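# Pry open a clipped cover with a trim tool

## Task

Use the trim tool to pop free every spring clip along the cover's front seam, so the cover springs open once the final clip lets go. Snapping a clip or forcing the tool too hard counts as failure, and so does jamming the tool into solid material rather than into a slot. At the end the tool must be withdrawn from all slots, and the cover must stay open on its own, not because the robot is holding it there.

## Robot and tools

Robot: a single arm with six revolute joints and a two-finger gripper, mounted above a table. The trim tool is a loose object you pick up and work into the slots along the cover's front seam. Objects may occasionally be nudged by an outside push. Nothing may leave the table.

Scene frame: origin on the table surface directly beneath the arm base; +z up; +x forward; +y to the left when facing along +x. The base itself may be slightly tilted. Camera calibration lines give K, distortion and T_world_to_cam (metres) in this frame for cam_head_left (896x504) and cam_head_right (896x504); cam_wrist (616x616, fisheye) has no given pose. Expect each camera to be off by up to roughly 2.3 degrees and 9 mm.

Tools:
- execute_actions(actions, pictures). actions is a list holding at most one item, or empty. Empty list = just report state (with pictures). An action item is {"rows": [...], "steps": n}: rows is 1 to 15 rows, steps is 10 to 15 (default 15), each step 1/30 s; each row covers one step, and the final row repeats to fill remaining steps. A wait item is {"steps": n} with n up to 300, no rows; it returns once that many steps have elapsed since the previous result, counting your reply time. pictures: true forces camera images; otherwise images only come with an empty list.
- zoom_image(camera, region): enlarged view of one camera's latest image; camera is cam_head_left, cam_head_right or cam_wrist; region [x0, y0, x1, y1] in pixels, top-left origin, at most 504x504.
- show_instructions(): shows the reference image pages for this scene; moves nothing.
- finished_scene(scene): ends and grades the current scene (pass its number) and gives the next task. Irreversible. Replying without any tool call ends everything.

Row layout: one list of 7 numbers for the single arm, in this order: waist, shoulder, elbow, wrist pitch, wrist yaw, wrist roll, gripper opening. The six joint values are absolute target angles in radians (joint space, same as the Joint positions line), not offsets. Stated ranges: waist -2.618 to 3.054, shoulder 0.000 to 3.142, elbow 0.000 to 3.142, wrist pitch -1.571 to 1.571, wrist yaw -1.571 to 1.571, wrist roll -2.094 to 2.094. True ends may differ by up to 0.036 rad. A target more than 0.036 rad beyond a stated end, and farther out than the current angle, gets the whole call refused; targets beyond the true end are clipped and reported as "joint sent to its limit" (possibly about an earlier action). The opening is an absolute command from -1 (closed) to +1 (fully open, pads 0.094 m apart).

Motion limits: each step, a joint's target is kept within a lead of its measured angle (waist 0.202, shoulder 0.258, elbow 0.238, wrist pitch 0.573, wrist yaw and roll 0.522 rad), and all targets are scaled back if they would move the gripper more than 70 mm from where it is. Large moves therefore take several calls. The result is reported 10 steps before the action ends; those last steps run during your next reply. The arm keeps heading for your last row until it has nearly stopped or a step is HELD.

Result lines: Joint positions and Joint velocities give the six joints (rad, rad/s) then pad gap (m, m/s). grip_measured is the measured opening on the command scale (may be off by about 1 mm throughout). To hold the tool, command an opening below grip_measured: around 0.03 lower for a firm grip, less for a lighter one. Pad force tops out around 50 to 62 N, weaker for parts under about 2 mm thick, with a brief spike on contact. "joint command not followed" means a clearance check altered targets; HELD marks steps where your row was not (fully) sent. MOTOR HOT appears from 75 °C; at 90 °C the arm halts for 10 s, and at 100 °C it goes limp and drops. OVER-TEMPERATURE FAULT reports these stops. Holding loads heats motors even while you think, so avoid long static holds.

Working approach: look first, check the reference pages, locate tool and seam slots with both head cameras and zooms. Grasp the tool firmly, align its tip with a slot, insert gently in small steps, lever to release each clip, and watch velocities and images for resistance; back off rather than force. Never push into the cover body outside a slot. After the last clip the cover pops open; pull the tool clear of all slots and set it down gently on the table. Avoid drops, slams, hard hits and knocking anything off. Smooth, efficient motion is preferred; time spent replying keeps the simulation running.

Each tool is called after "Emit:" as name(argument=value, ...) on one line, values as JSON.

Reference images:

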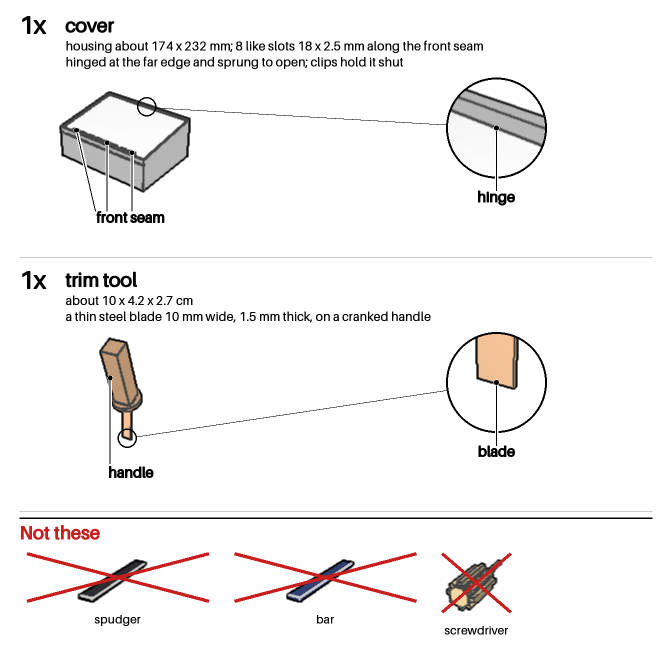

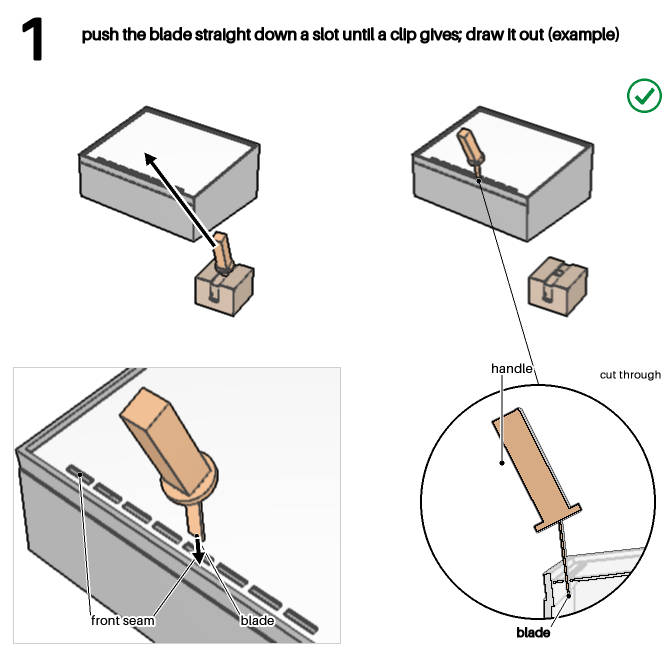

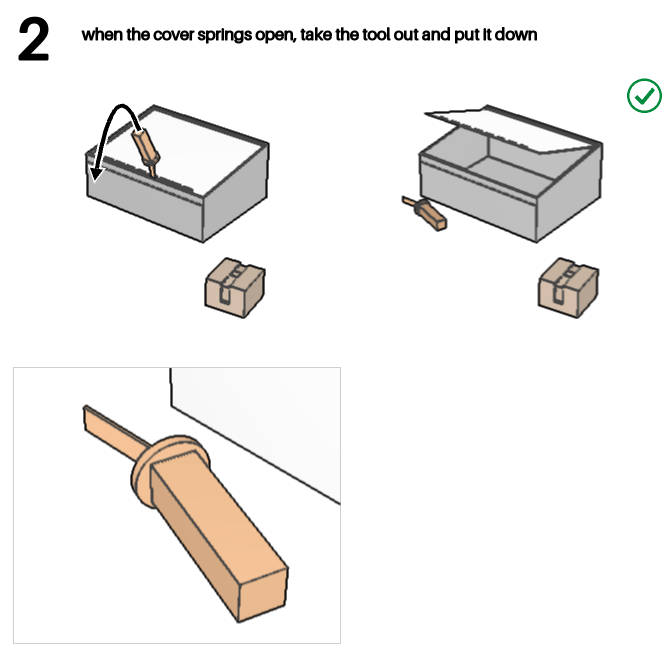

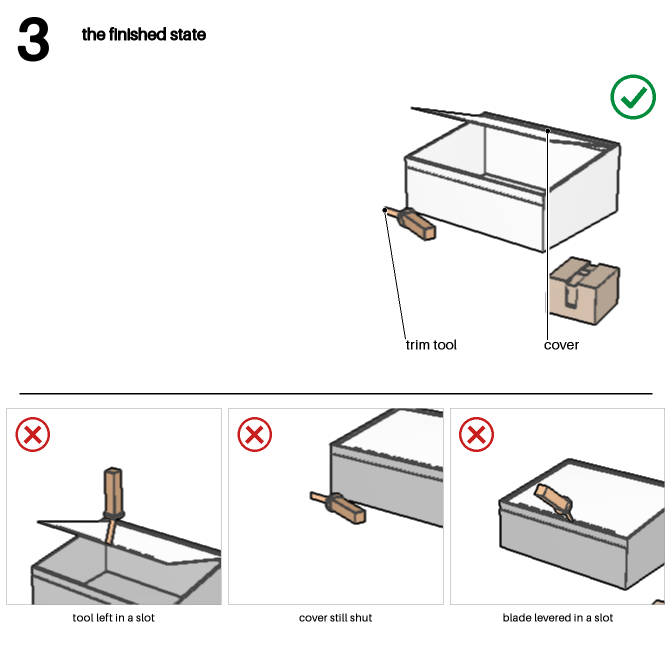

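## Session

Emit:
execute_actions(actions=[])

Scene clock: 0.00 s of 5100.00 s.
grip_measured=+1.000
Joint positions: [ 0.157  1.22   0.598  0.316  1.101 -1.806  0.094]
Joint velocities: [ 0.002 -0.012 -0.012  0.007 -0.066  0.051  0.   ]
Motor temperatures (°C, as the motors report them): [24 26 25 25 27 24]

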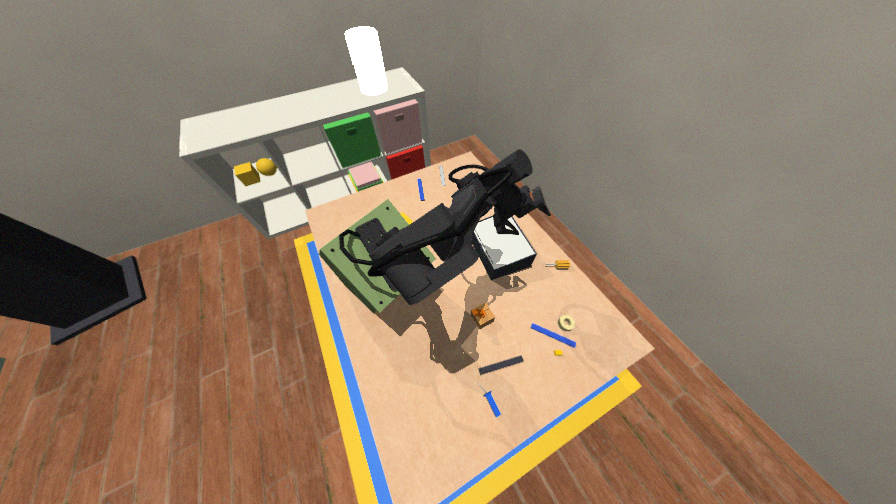

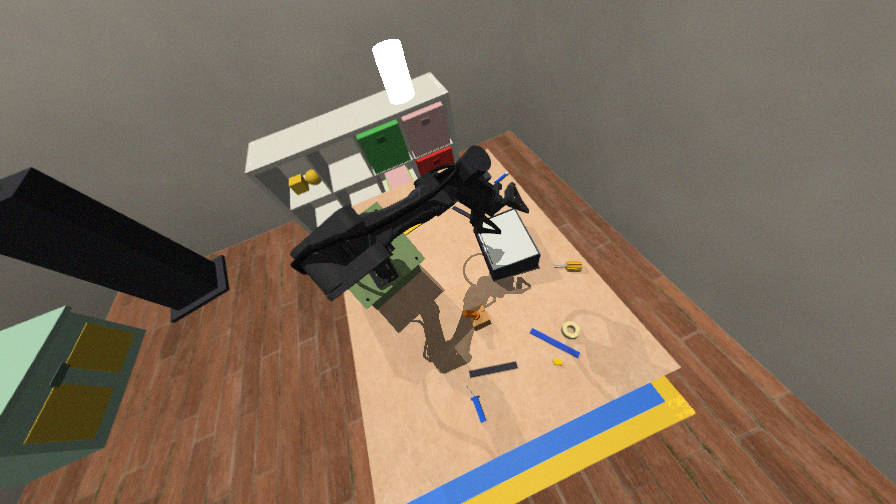

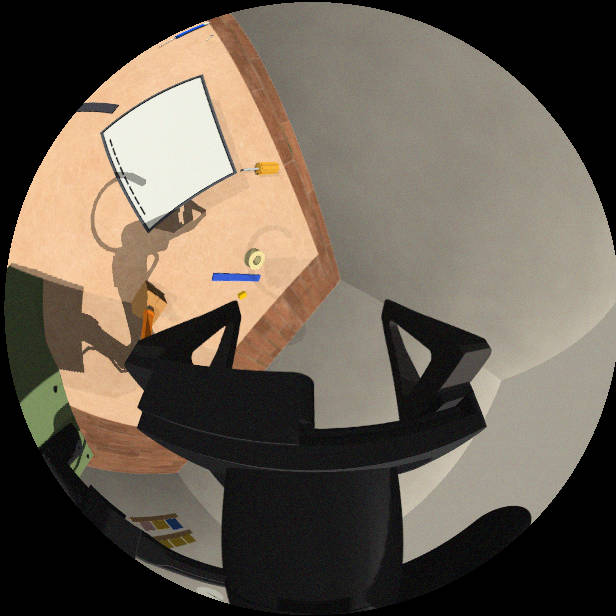

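Emit:
zoom_image(camera="cam_head_left", region=[400, 140, 680, 420])

Emit:
zoom_image(camera="cam_wrist", region=[60, 50, 300, 350])

Region (400, 140, 680, 420) of cam_head_left's 896x504 image, scaled by 1.800, with more detail than that image has.

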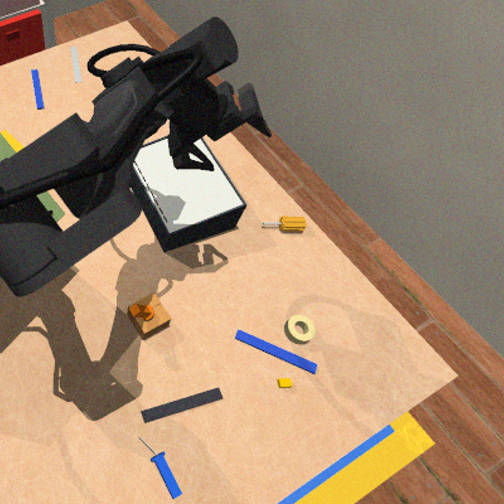

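Region (60, 50, 300, 350) of cam_wrist's 616x616 image, scaled by 1.680, with more detail than that image has; it fills the left 403 columns of this view, and the rest is white.

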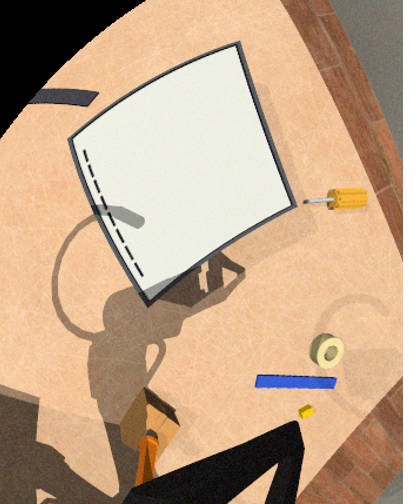

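Emit:
execute_actions(actions=[{"rows": [[0.0, 1.1, 0.9, 0.316, 0.0, 0.0, 1.0]], "steps": 15}])

Emit:
execute_actions(actions=[{"rows": [[0.0, 1.1, 0.9, 0.316, 0.0, 0.0, 1.0]], "steps": 15}])

Emit:
execute_actions(actions=[{"rows": [[0.0, 1.1, 0.9, 0.316, 0.0, 0.0, 1.0]], "steps": 15}], pictures=true)

Scene clock: 6.97 s of 5100.00 s.
grip_measured=+1.000
Joint positions: [ 0.046  1.178  0.742  0.29   0.818 -1.528  0.094]
Joint velocities: [-0.471 -0.344  1.067  0.066 -1.795  1.81   0.   ]
Motor temperatures (°C, as the motors report them): [24 26 26 26 27 24]
Steps of this call (steps 1 to 90: nothing new was sent; then 3.80 s passed at rest; steps 91 to 95: the first 5 steps of this action). Readings (joint positions):
91: [0.142 1.214 0.610 0.302 1.051 -1.758]
92: [0.115 1.209 0.634 0.291 0.990 -1.701]
94: [0.064 1.189 0.704 0.289 0.879 -1.590]
95: the state above

Scene clock: 7.47 s of 5100.00 s.
grip_measured=+1.000
Joint positions: [ 0.003  1.099  0.894  0.337  0.053 -0.199  0.094]
Joint velocities: [-0.002 -0.007 -0.012  0.051 -0.212  1.282  0.   ]
Motor temperatures (°C, as the motors report them): [24 26 26 26 27 24]
Steps of this call (steps 1 to 10: the last 10 steps of your previous action; steps 11 to 15: the first 5 steps of this action). Readings (joint positions):
11: [0.003 1.099 0.894 0.337 0.109 -0.478]
12: [0.003 1.099 0.894 0.337 0.090 -0.385]
14: [0.003 1.099 0.894 0.337 0.062 -0.248]
15: the state above

Scene clock: 7.97 s of 5100.00 s.
grip_measured=+1.000
Joint positions: [ 0.003  1.099  0.894  0.337  0.017 -0.013  0.094]
Joint velocities: [-0.007  0.002 -0.002  0.022  0.007  0.037  0.   ]
Motor temperatures (°C, as the motors report them): [24 26 26 26 27 24]
Steps of this call (steps 1 to 10: the last 10 steps of your previous action; steps 11 to 15: the first 5 steps of this action). Readings (joint positions):
11: [0.003 1.099 0.894 0.337 0.019 -0.022]
12: [0.003 1.099 0.894 0.337 0.019 -0.019]
14: [0.003 1.099 0.894 0.337 0.018 -0.014]
15: the state above

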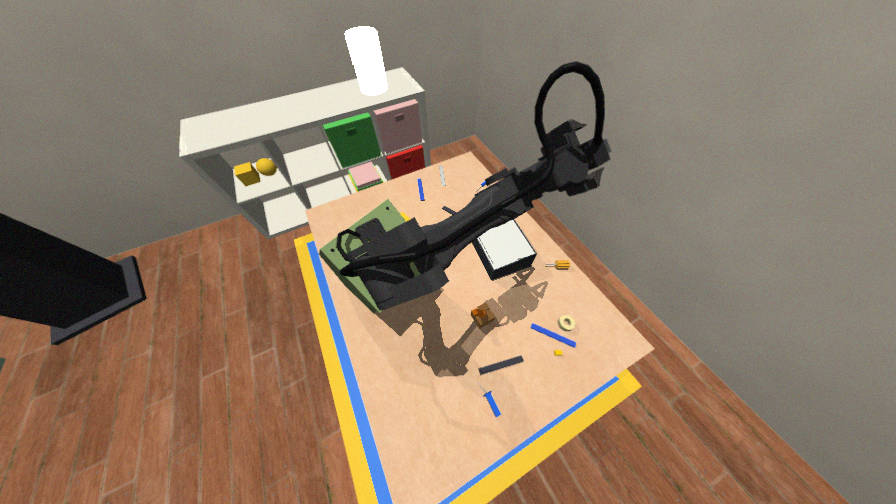

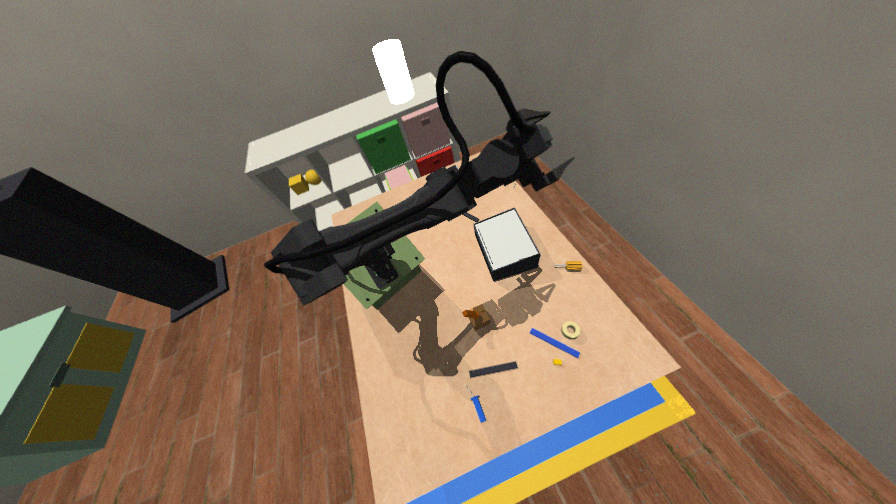

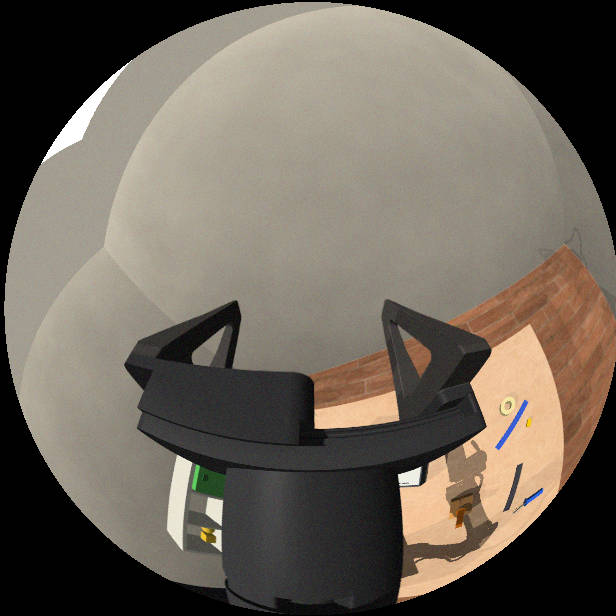

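Emit:
execute_actions(actions=[{"rows": [[-0.757, 1.7, 1.5, -1.37, 0.0, 0.0, 1.0]], "steps": 15}])

Emit:
execute_actions(actions=[{"rows": [[-0.757, 1.7, 1.5, -1.37, 0.0, 0.0, 1.0]], "steps": 15}])

Emit:
execute_actions(actions=[{"rows": [[-0.757, 1.7, 1.5, -1.37, 0.0, 0.0, 1.0]], "steps": 15}])

Emit:
execute_actions(actions=[{"rows": [[-0.757, 1.7, 1.5, -1.37, 0.0, 0.0, 1.0]], "steps": 15}], pictures=true)

Scene clock: 10.33 s of 5100.00 s.
grip_measured=+1.000
Joint positions: [-0.171  1.301  1.119  0.067  0.002 -0.006  0.094]
Joint velocities: [-1.14   1.458  1.355 -1.604 -0.022 -0.007  0.   ]
Motor temperatures (°C, as the motors report them): [24 26 26 26 27 24]
Steps of this call (steps 1 to 10: the last 10 steps of your previous action; steps 11 to 15: the robot went on to your last target; steps 16 to 66: nothing new was sent; steps 67 to 71: the first 5 steps of this action). Readings (joint positions):
67: [-0.013 1.115 0.919 0.289 0.007 -0.006]
68: [-0.047 1.153 0.968 0.232 0.003 -0.006]
70: [-0.129 1.250 1.070 0.123 0.002 -0.006]
71: the state above

Scene clock: 10.83 s of 5100.00 s.
grip_measured=+1.000
Joint positions: [-0.767  1.7    1.455 -0.934  0.011 -0.005  0.094]
Joint velocities: [-0.418 -0.007  0.139 -2.586  0.066 -0.007  0.   ]
Motor temperatures (°C, as the motors report them): [24 26 26 26 27 24]
Steps of this call (steps 1 to 10: the last 10 steps of your previous action; steps 11 to 15: the first 5 steps of this action). Readings (joint positions):
11: [-0.638 1.691 1.434 -0.592 0.002 -0.006]
12: [-0.682 1.697 1.440 -0.671 0.003 -0.006]
14: [-0.748 1.700 1.450 -0.844 0.009 -0.006]
15: the state above

Scene clock: 11.33 s of 5100.00 s.
grip_measured=+1.000
Joint positions: [-0.772  1.7    1.47  -1.351  0.012 -0.005  0.094]
Joint velocities: [-0.007  0.007  0.002 -0.051 -0.022 -0.022  0.   ]
Motor temperatures (°C, as the motors report them): [24 26 26 26 27 24]
Steps of this call (steps 1 to 10: the last 10 steps of your previous action; steps 11 to 15: the first 5 steps of this action). Readings (joint positions):
11: [-0.772 1.700 1.468 -1.333 0.012 -0.005]
12: [-0.772 1.700 1.469 -1.339 0.012 -0.005]
14: [-0.772 1.700 1.470 -1.348 0.012 -0.005]
15: the state above

Scene clock: 11.83 s of 5100.00 s.
grip_measured=+1.000
Joint positions: [-0.772  1.7    1.47  -1.361  0.012 -0.005  0.094]
Joint velocities: [0.002 0.007 0.002 0.081 0.007 0.022 0.   ]
Motor temperatures (°C, as the motors report them): [24 26 26 26 27 24]
Steps of this call (steps 1 to 10: the last 10 steps of your previous action; steps 11 to 15: the first 5 steps of this action). Readings (joint positions):
11: [-0.772 1.700 1.470 -1.360 0.012 -0.005]
12: [-0.772 1.700 1.470 -1.360 0.012 -0.005]
14: [-0.772 1.700 1.470 -1.361 0.012 -0.005]
15: the state above

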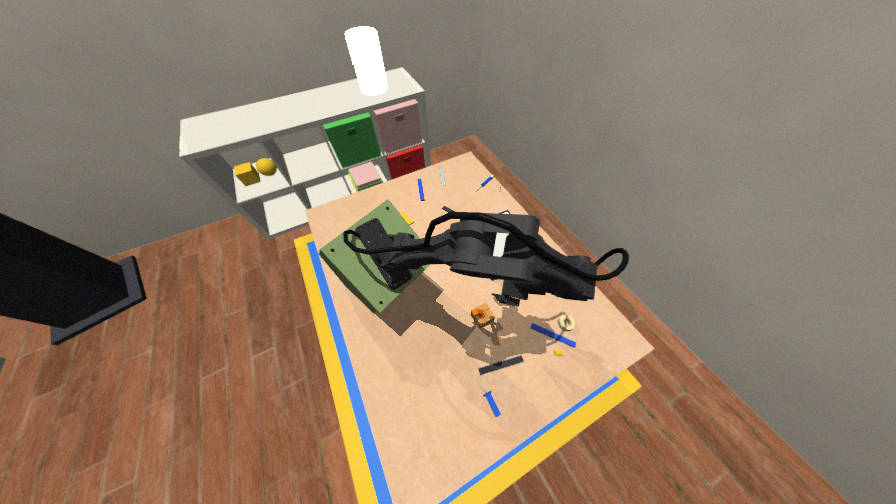

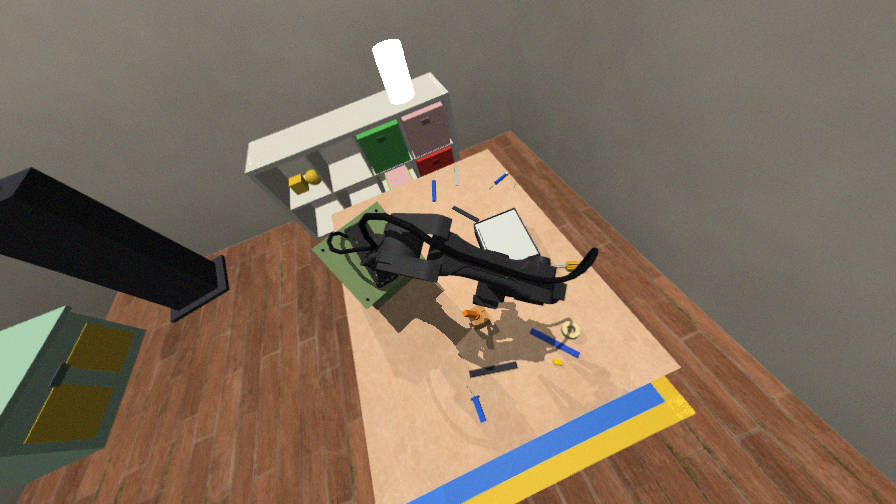

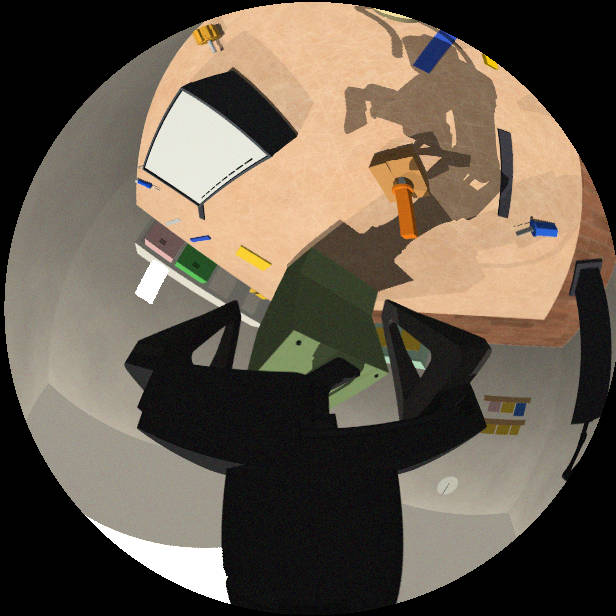

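Emit:
zoom_image(camera="cam_head_left", region=[290, 170, 630, 350])

Emit:
zoom_image(camera="cam_head_right", region=[290, 170, 630, 350])

Region (290, 170, 630, 350) of cam_head_left's 896x504 image, scaled by 1.482, with more detail than that image has; it fills the top 267 rows of this view, and the rest is white.

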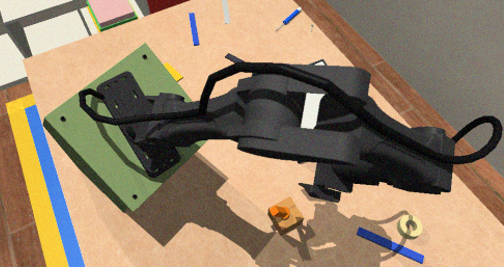

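Region (290, 170, 630, 350) of cam_head_right's 896x504 image, scaled by 1.482, with more detail than that image has; it fills the top 267 rows of this view, and the rest is white.

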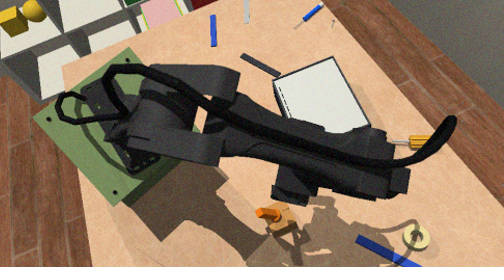

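Emit:
zoom_image(camera="cam_head_left", region=[300, 190, 450, 340])

Emit:
zoom_image(camera="cam_head_right", region=[300, 190, 450, 340])

Region (300, 190, 450, 340) of cam_head_left's 896x504 image, scaled by 3.360, with more detail than that image has.

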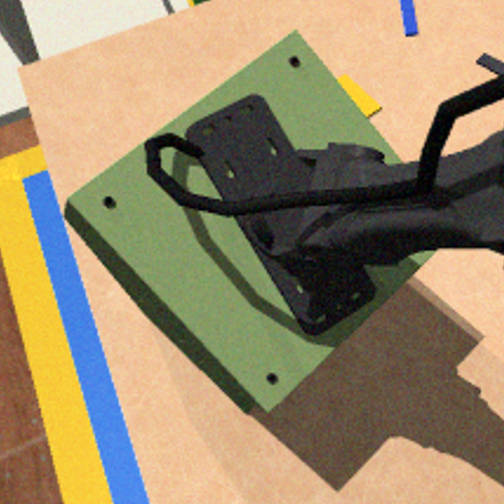

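Region (300, 190, 450, 340) of cam_head_right's 896x504 image, scaled by 3.360, with more detail than that image has.

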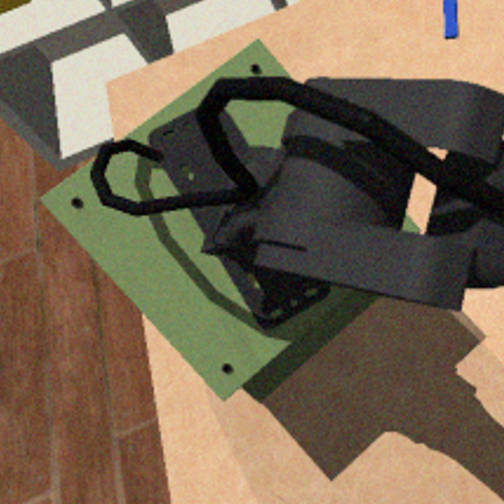

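Emit:
zoom_image(camera="cam_head_left", region=[460, 290, 610, 420])

Emit:
zoom_image(camera="cam_head_right", region=[460, 290, 610, 420])

Region (460, 290, 610, 420) of cam_head_left's 896x504 image, scaled by 3.360, with more detail than that image has; it fills the top 437 rows of this view, and the rest is white.

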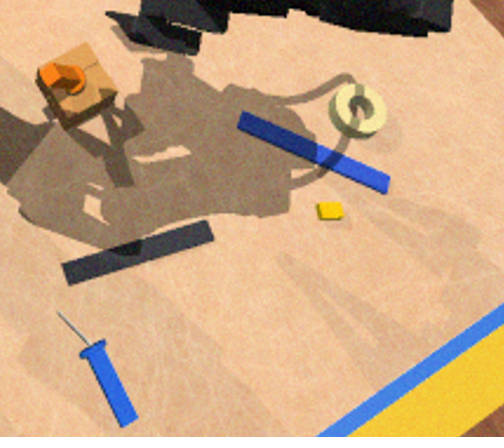

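Region (460, 290, 610, 420) of cam_head_right's 896x504 image, scaled by 3.360, with more detail than that image has; it fills the top 437 rows of this view, and the rest is white.

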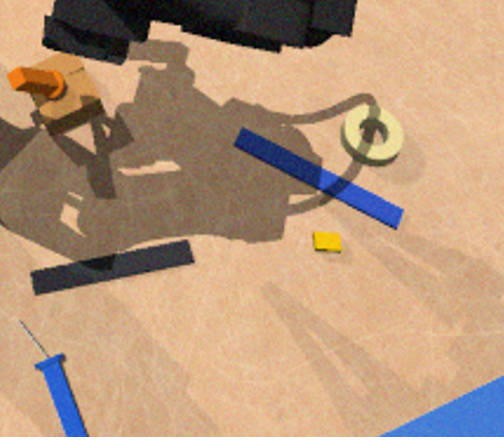

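Emit:
zoom_image(camera="cam_wrist", region=[120, 50, 320, 250])

Emit:
zoom_image(camera="cam_wrist", region=[340, 110, 480, 250])

Region (120, 50, 320, 250) of cam_wrist's 616x616 image, scaled by 2.520, with more detail than that image has.

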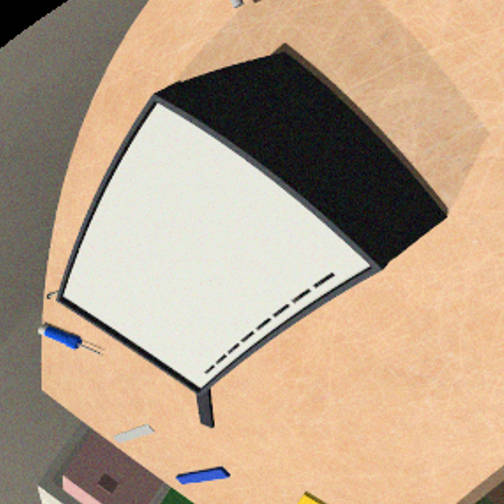

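Region (340, 110, 480, 250) of cam_wrist's 616x616 image, scaled by 3.600, with more detail than that image has.

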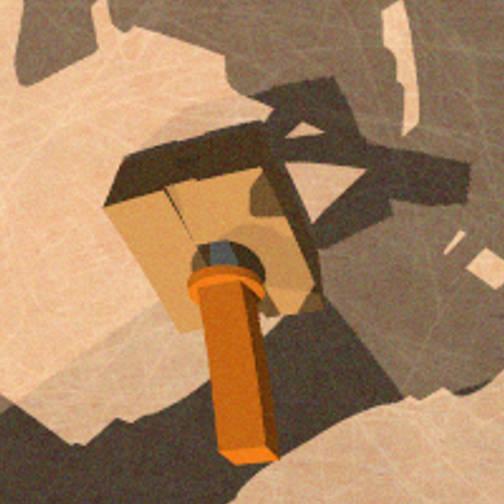

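Emit:
execute_actions(actions=[{"rows": [[-0.6, 1.5, 1.3, -1.1, 0.2, 0.0, 1.0],[-0.5, 1.4, 1.2, -1.0, 0.3, 0.0, 1.0],[-0.4, 1.35, 1.1, -0.9, 0.4, 0.0, 1.0],[-0.29, 1.29, 0.975, -0.86, 0.48, 0.0, 1.0]], "steps": 15}])

Emit:
execute_actions(actions=[{"rows": [[-0.29, 1.29, 0.975, -0.86, 0.48, 0.0, 1.0]], "steps": 15}])

Emit:
execute_actions(actions=[{"rows": [[-0.29, 1.29, 0.975, -0.86, 0.48, 0.0, 1.0]], "steps": 15}], pictures=true)

Scene clock: 30.53 s of 5100.00 s.
grip_measured=+1.000
Joint positions: [-0.492  1.371  1.119 -1.055  0.271 -0.004  0.094]
Joint velocities: [ 2.278 -2.068 -1.897  1.062  1.253  0.007  0.   ]
Motor temperatures (°C, as the motors report them): [25 29 27 27 27 24]
Steps of this call (steps 1 to 10: the last 10 steps of your previous action; steps 11 to 15: the robot went on to your last target; steps 16 to 90: nothing new was sent; then 15.53 s passed at rest; steps 91 to 95: the first 5 steps of this action). Readings (joint positions):
91: [-0.754 1.672 1.435 -1.310 0.048 -0.004]
92: [-0.712 1.612 1.360 -1.230 0.103 -0.004]
94: [-0.572 1.448 1.191 -1.100 0.221 -0.004]
95: the state above

Scene clock: 31.03 s of 5100.00 s.
grip_measured=+1.000
Joint positions: [-0.289  1.283  0.995 -0.881  0.463 -0.004  0.094]
Joint velocities: [-0.012 -0.017 -0.012 -0.007  0.037  0.051  0.   ]
Motor temperatures (°C, as the motors report them): [25 29 27 27 27 24]
Steps of this call (steps 1 to 10: the last 10 steps of your previous action; steps 11 to 15: the first 5 steps of this action). Readings (joint positions):
11: [-0.289 1.283 0.995 -0.892 0.451 -0.004]
12: [-0.289 1.283 0.995 -0.888 0.455 -0.004]
14: [-0.289 1.283 0.995 -0.883 0.461 -0.004]
15: the state above

Scene clock: 31.53 s of 5100.00 s.
grip_measured=+1.000
Joint positions: [-0.289  1.283  0.995 -0.874  0.471 -0.004  0.094]
Joint velocities: [ 0.012 -0.012 -0.002  0.022  0.037 -0.022  0.   ]
Motor temperatures (°C, as the motors report them): [25 29 27 27 27 24]
Steps of this call (steps 1 to 10: the last 10 steps of your previous action; steps 11 to 15: the first 5 steps of this action). Readings (joint positions):
11: [-0.289 1.283 0.995 -0.874 0.470 -0.004]
12: [-0.289 1.283 0.995 -0.874 0.470 -0.004]
14: [-0.289 1.283 0.995 -0.874 0.471 -0.004]
15: the state above

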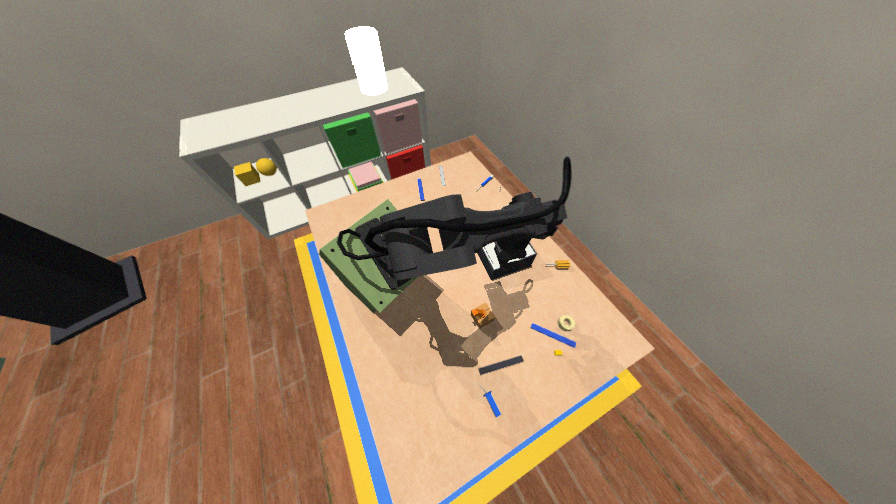

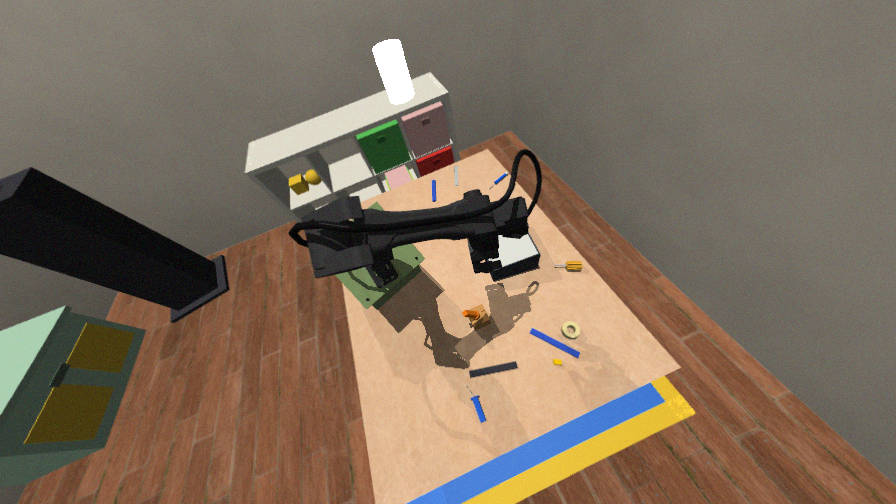

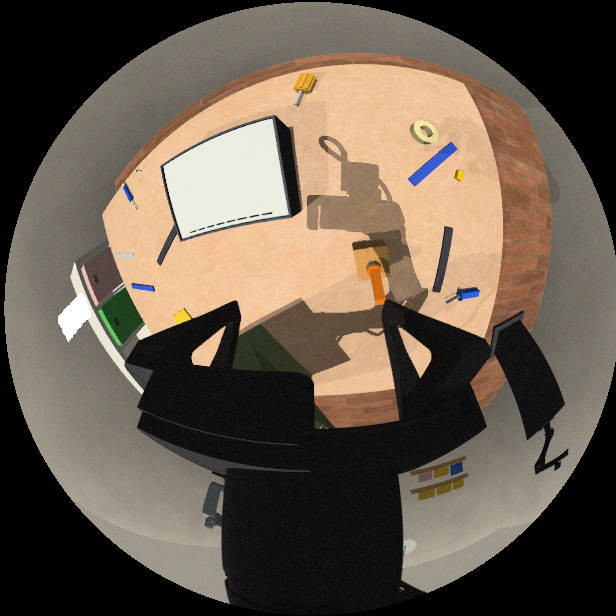

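Emit:
zoom_image(camera="cam_wrist", region=[140, 90, 420, 320])

Region (140, 90, 420, 320) of cam_wrist's 616x616 image, scaled by 1.800, with more detail than that image has; it fills the top 414 rows of this view, and the rest is white.

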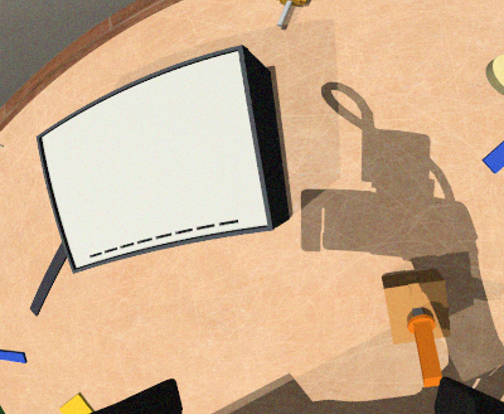

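Emit:
zoom_image(camera="cam_head_left", region=[320, 140, 600, 320])

Emit:
zoom_image(camera="cam_head_right", region=[280, 140, 560, 320])

Region (320, 140, 600, 320) of cam_head_left's 896x504 image, scaled by 1.800, with more detail than that image has; it fills the top 324 rows of this view, and the rest is white.

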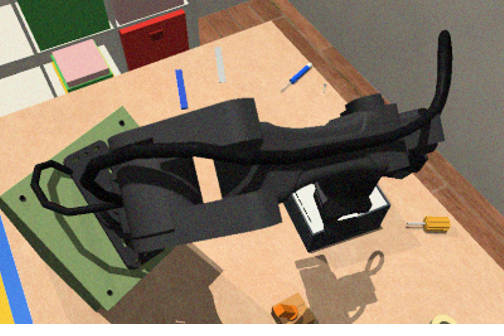

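Region (280, 140, 560, 320) of cam_head_right's 896x504 image, scaled by 1.800, with more detail than that image has; it fills the top 324 rows of this view, and the rest is white.

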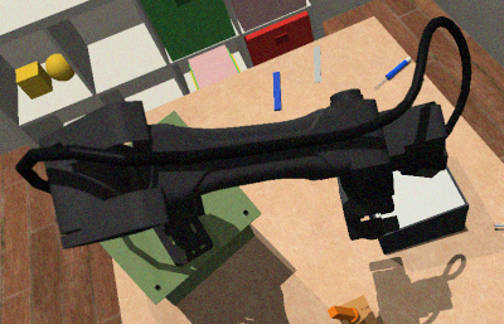

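Emit:
execute_actions(actions=[{"rows": [[0.0, 1.3, 1.0, -0.9, 0.25, 0.0, 1.0],[0.0, 1.3, 1.0, -0.9, 0.25, 0.0, 1.0],[0.0, 1.3, 1.0, -0.9, 0.25, 0.0, 1.0],[0.0, 1.3, 1.0, -0.9, 0.25, 0.0, 1.0],[0.4, 1.3, 1.0, -0.9, 0.0, 0.0, 1.0]], "steps": 15}])

Emit:
execute_actions(actions=[{"rows": [[0.4, 1.3, 1.0, -0.9, 0.0, 0.0, 1.0]], "steps": 15}])

Emit:
execute_actions(actions=[{"rows": [[0.4, 1.3, 1.0, -0.9, 0.0, 0.0, 1.0]], "steps": 15}], pictures=true)

Scene clock: 41.47 s of 5100.00 s.
grip_measured=+1.000
Joint positions: [-0.026  1.288  0.995 -0.877  0.315 -0.002  0.094]
Joint velocities: [ 1.531  0.027  0.012 -0.007 -1.575  0.066  0.   ]
Motor temperatures (°C, as the motors report them): [24 28 27 26 27 24]
Steps of this call (steps 1 to 10: the last 10 steps of your previous action; steps 11 to 15: the robot went on to your last target; steps 16 to 90: nothing new was sent; then 6.77 s passed at rest; steps 91 to 95: the first 5 steps of this action). Readings (joint positions):
91: [-0.267 1.283 0.995 -0.876 0.454 -0.002]
92: [-0.215 1.283 0.995 -0.877 0.424 -0.002]
94: [-0.083 1.287 0.995 -0.877 0.363 -0.002]
95: the state above

Scene clock: 41.97 s of 5100.00 s.
grip_measured=+1.000
Joint positions: [ 0.4    1.291  0.995 -0.878  0.023 -0.002  0.094]
Joint velocities: [ 0.007 -0.017  0.002 -0.037 -0.051 -0.037  0.   ]
Motor temperatures (°C, as the motors report them): [24 28 27 26 27 24]
Steps of this call (steps 1 to 10: the last 10 steps of your previous action; steps 11 to 15: the first 5 steps of this action). Readings (joint positions):
11: [0.400 1.291 0.995 -0.878 0.033 -0.002]
12: [0.400 1.291 0.995 -0.878 0.030 -0.002]
14: [0.400 1.291 0.995 -0.878 0.025 -0.002]
15: the state above

Scene clock: 42.47 s of 5100.00 s.
grip_measured=+1.000
Joint positions: [ 0.4    1.291  0.995 -0.879  0.017 -0.002  0.094]
Joint velocities: [-0.002 -0.007 -0.002 -0.037 -0.095 -0.066  0.   ]
Motor temperatures (°C, as the motors report them): [24 28 27 26 27 24]
Steps of this call (steps 1 to 10: the last 10 steps of your previous action; steps 11 to 15: the first 5 steps of this action). Readings (joint positions):
11: [0.400 1.291 0.995 -0.879 0.017 -0.002]
12: [0.400 1.291 0.995 -0.879 0.017 -0.002]
14: [0.400 1.291 0.995 -0.879 0.017 -0.002]
15: the state above

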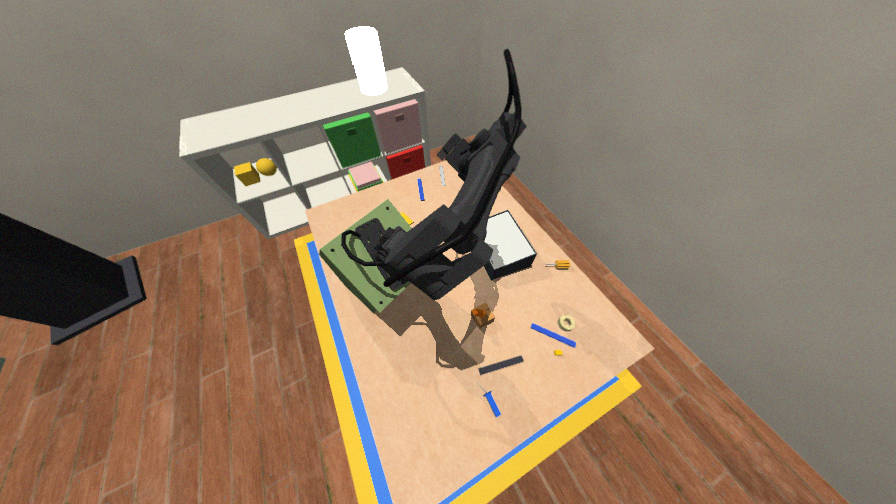

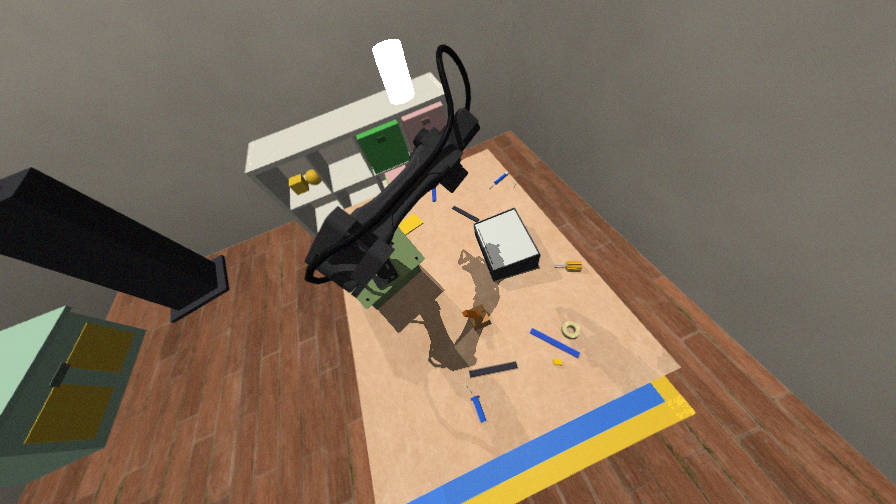

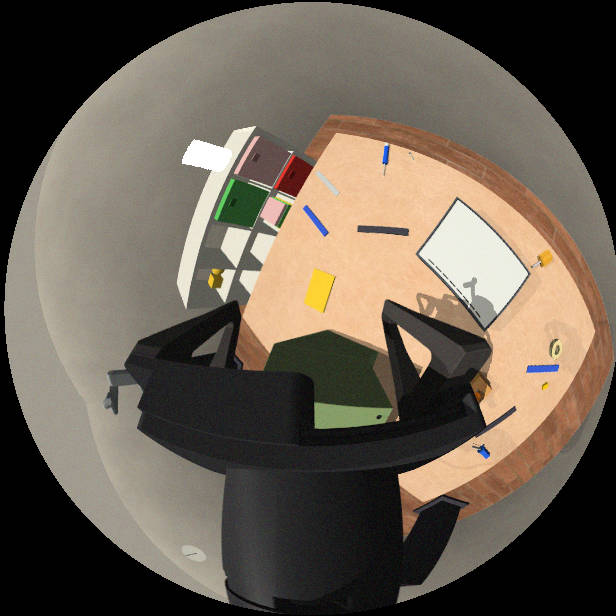

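Emit:
zoom_image(camera="cam_wrist", region=[400, 180, 560, 350])

Region (400, 180, 560, 350) of cam_wrist's 616x616 image, scaled by 2.965, with more detail than that image has; it fills the left 474 columns of this view, and the rest is white.

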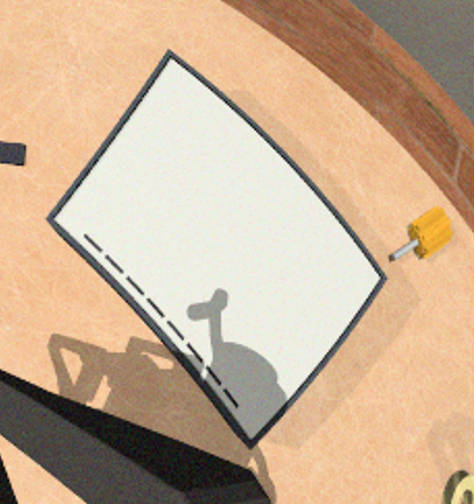

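Emit:
execute_actions(actions=[{"rows": [[0.0, 1.29, 0.95, -0.8, 0.1, -0.2, 1.0],[0.0, 1.29, 0.95, -0.8, 0.1, -0.2, 1.0],[-0.3, 1.28, 0.9, -0.7, 0.2, -0.4, 1.0],[-0.3, 1.28, 0.9, -0.7, 0.2, -0.4, 1.0],[-0.6, 1.27, 0.85, -0.6, 0.26, -0.6, 1.0],[-0.6, 1.27, 0.85, -0.6, 0.26, -0.6, 1.0],[-0.98, 1.245, 0.78, -0.46, 0.26, -0.756, 1.0]], "steps": 15}])

Emit:
execute_actions(actions=[{"rows": [[-0.98, 1.245, 0.72, -0.40, 0.26, -0.756, 1.0]], "steps": 15}])

Emit:
execute_actions(actions=[{"rows": [[-0.98, 1.245, 0.72, -0.40, 0.26, -0.756, 1.0]], "steps": 15}], pictures=true)

Scene clock: 53.23 s of 5100.00 s.
grip_measured=+1.000
Joint positions: [ 0.094  1.29   0.937 -0.754  0.11  -0.247  0.094]
Joint velocities: [-2.103 -0.037 -0.716  1.223  1.062 -2.234  0.   ]
Motor temperatures (°C, as the motors report them): [24 27 27 27 27 24]
Steps of this call (steps 1 to 10: the last 10 steps of your previous action; steps 11 to 15: the robot went on to your last target; steps 16 to 90: nothing new was sent; then 7.60 s passed at rest; steps 91 to 95: the first 5 steps of this action). Readings (joint positions):
91: [0.374 1.291 0.992 -0.870 0.015 -0.034]
92: [0.315 1.291 0.987 -0.854 0.023 -0.066]
94: [0.169 1.290 0.959 -0.793 0.078 -0.175]
95: the state above

Scene clock: 53.73 s of 5100.00 s.
grip_measured=+1.000
Joint positions: [-0.978  1.262  0.753 -0.427  0.266 -0.725  0.094]
Joint velocities: [-0.569 -0.007 -0.208 -0.007  0.139 -0.198  0.   ]
Motor temperatures (°C, as the motors report them): [24 27 27 27 27 24]
Steps of this call (steps 1 to 10: the last 10 steps of your previous action; steps 11 to 15: the first 5 steps of this action). Readings (joint positions):
11: [-0.751 1.268 0.791 -0.472 0.242 -0.699]
12: [-0.828 1.264 0.780 -0.450 0.245 -0.709]
14: [-0.949 1.262 0.761 -0.430 0.259 -0.721]
15: the state above

Scene clock: 54.23 s of 5100.00 s.
grip_measured=+1.000
Joint positions: [-0.989  1.262  0.742 -0.414  0.269 -0.746  0.094]
Joint velocities: [ 0.017  0.017  0.007 -0.051  0.066 -0.037  0.   ]
Motor temperatures (°C, as the motors report them): [24 27 27 27 27 24]
Steps of this call (steps 1 to 10: the last 10 steps of your previous action; steps 11 to 15: the first 5 steps of this action). Readings (joint positions):
11: [-0.989 1.262 0.742 -0.415 0.269 -0.745]
12: [-0.989 1.262 0.742 -0.415 0.269 -0.745]
14: [-0.989 1.262 0.742 -0.414 0.269 -0.746]
15: the state above

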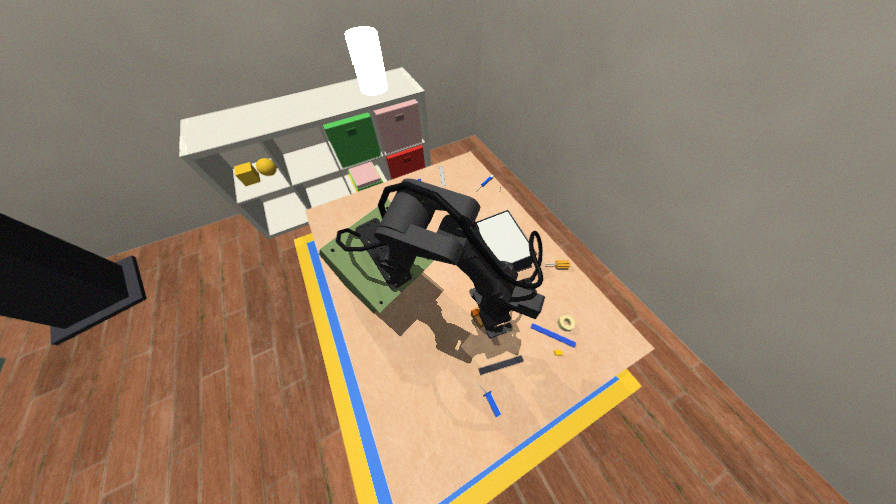

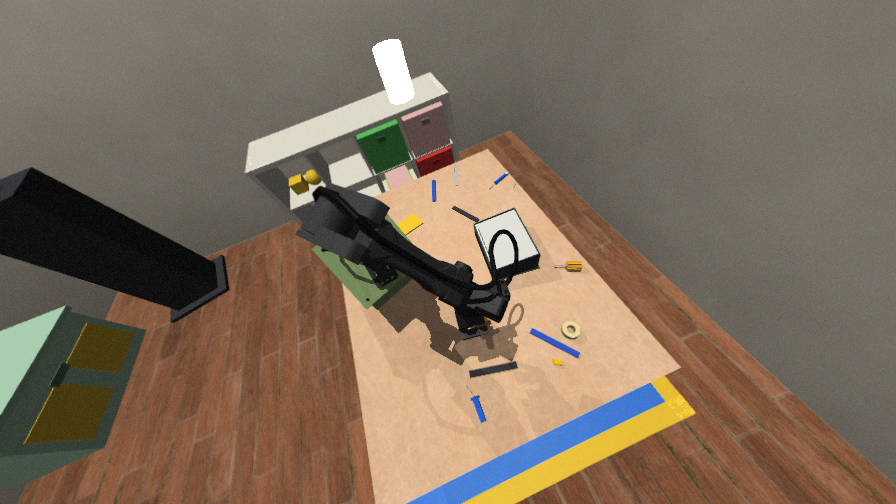

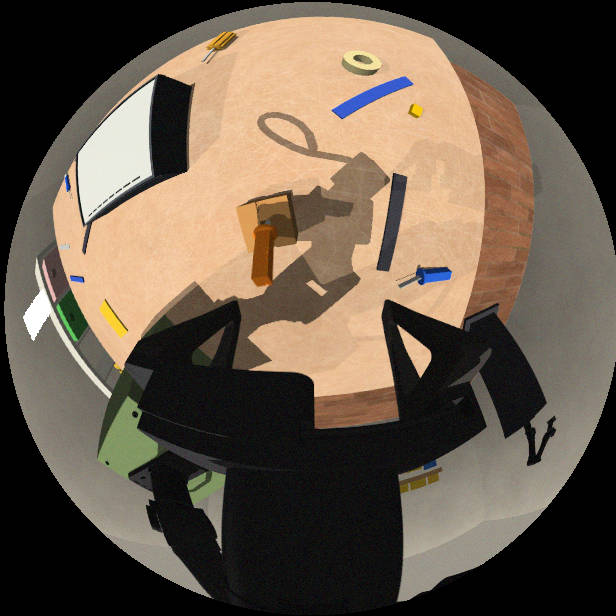

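Emit:
zoom_image(camera="cam_wrist", region=[200, 160, 400, 340])

Emit:
zoom_image(camera="cam_wrist", region=[60, 60, 220, 240])

Region (200, 160, 400, 340) of cam_wrist's 616x616 image, scaled by 2.520, with more detail than that image has; it fills the top 454 rows of this view, and the rest is white.

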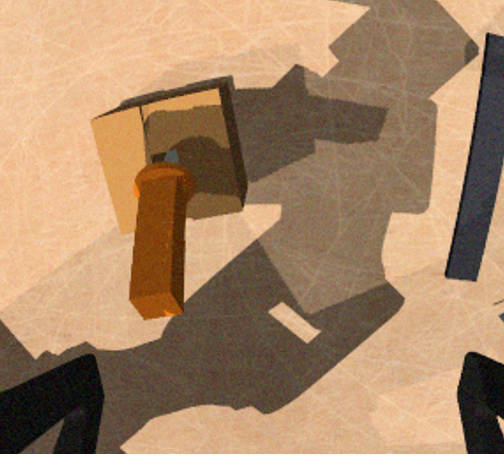

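Region (60, 60, 220, 240) of cam_wrist's 616x616 image, scaled by 2.800, with more detail than that image has.

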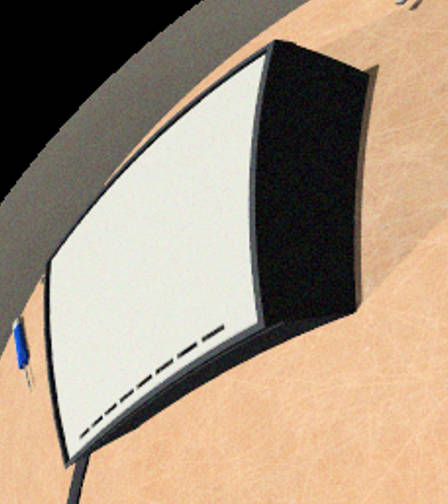

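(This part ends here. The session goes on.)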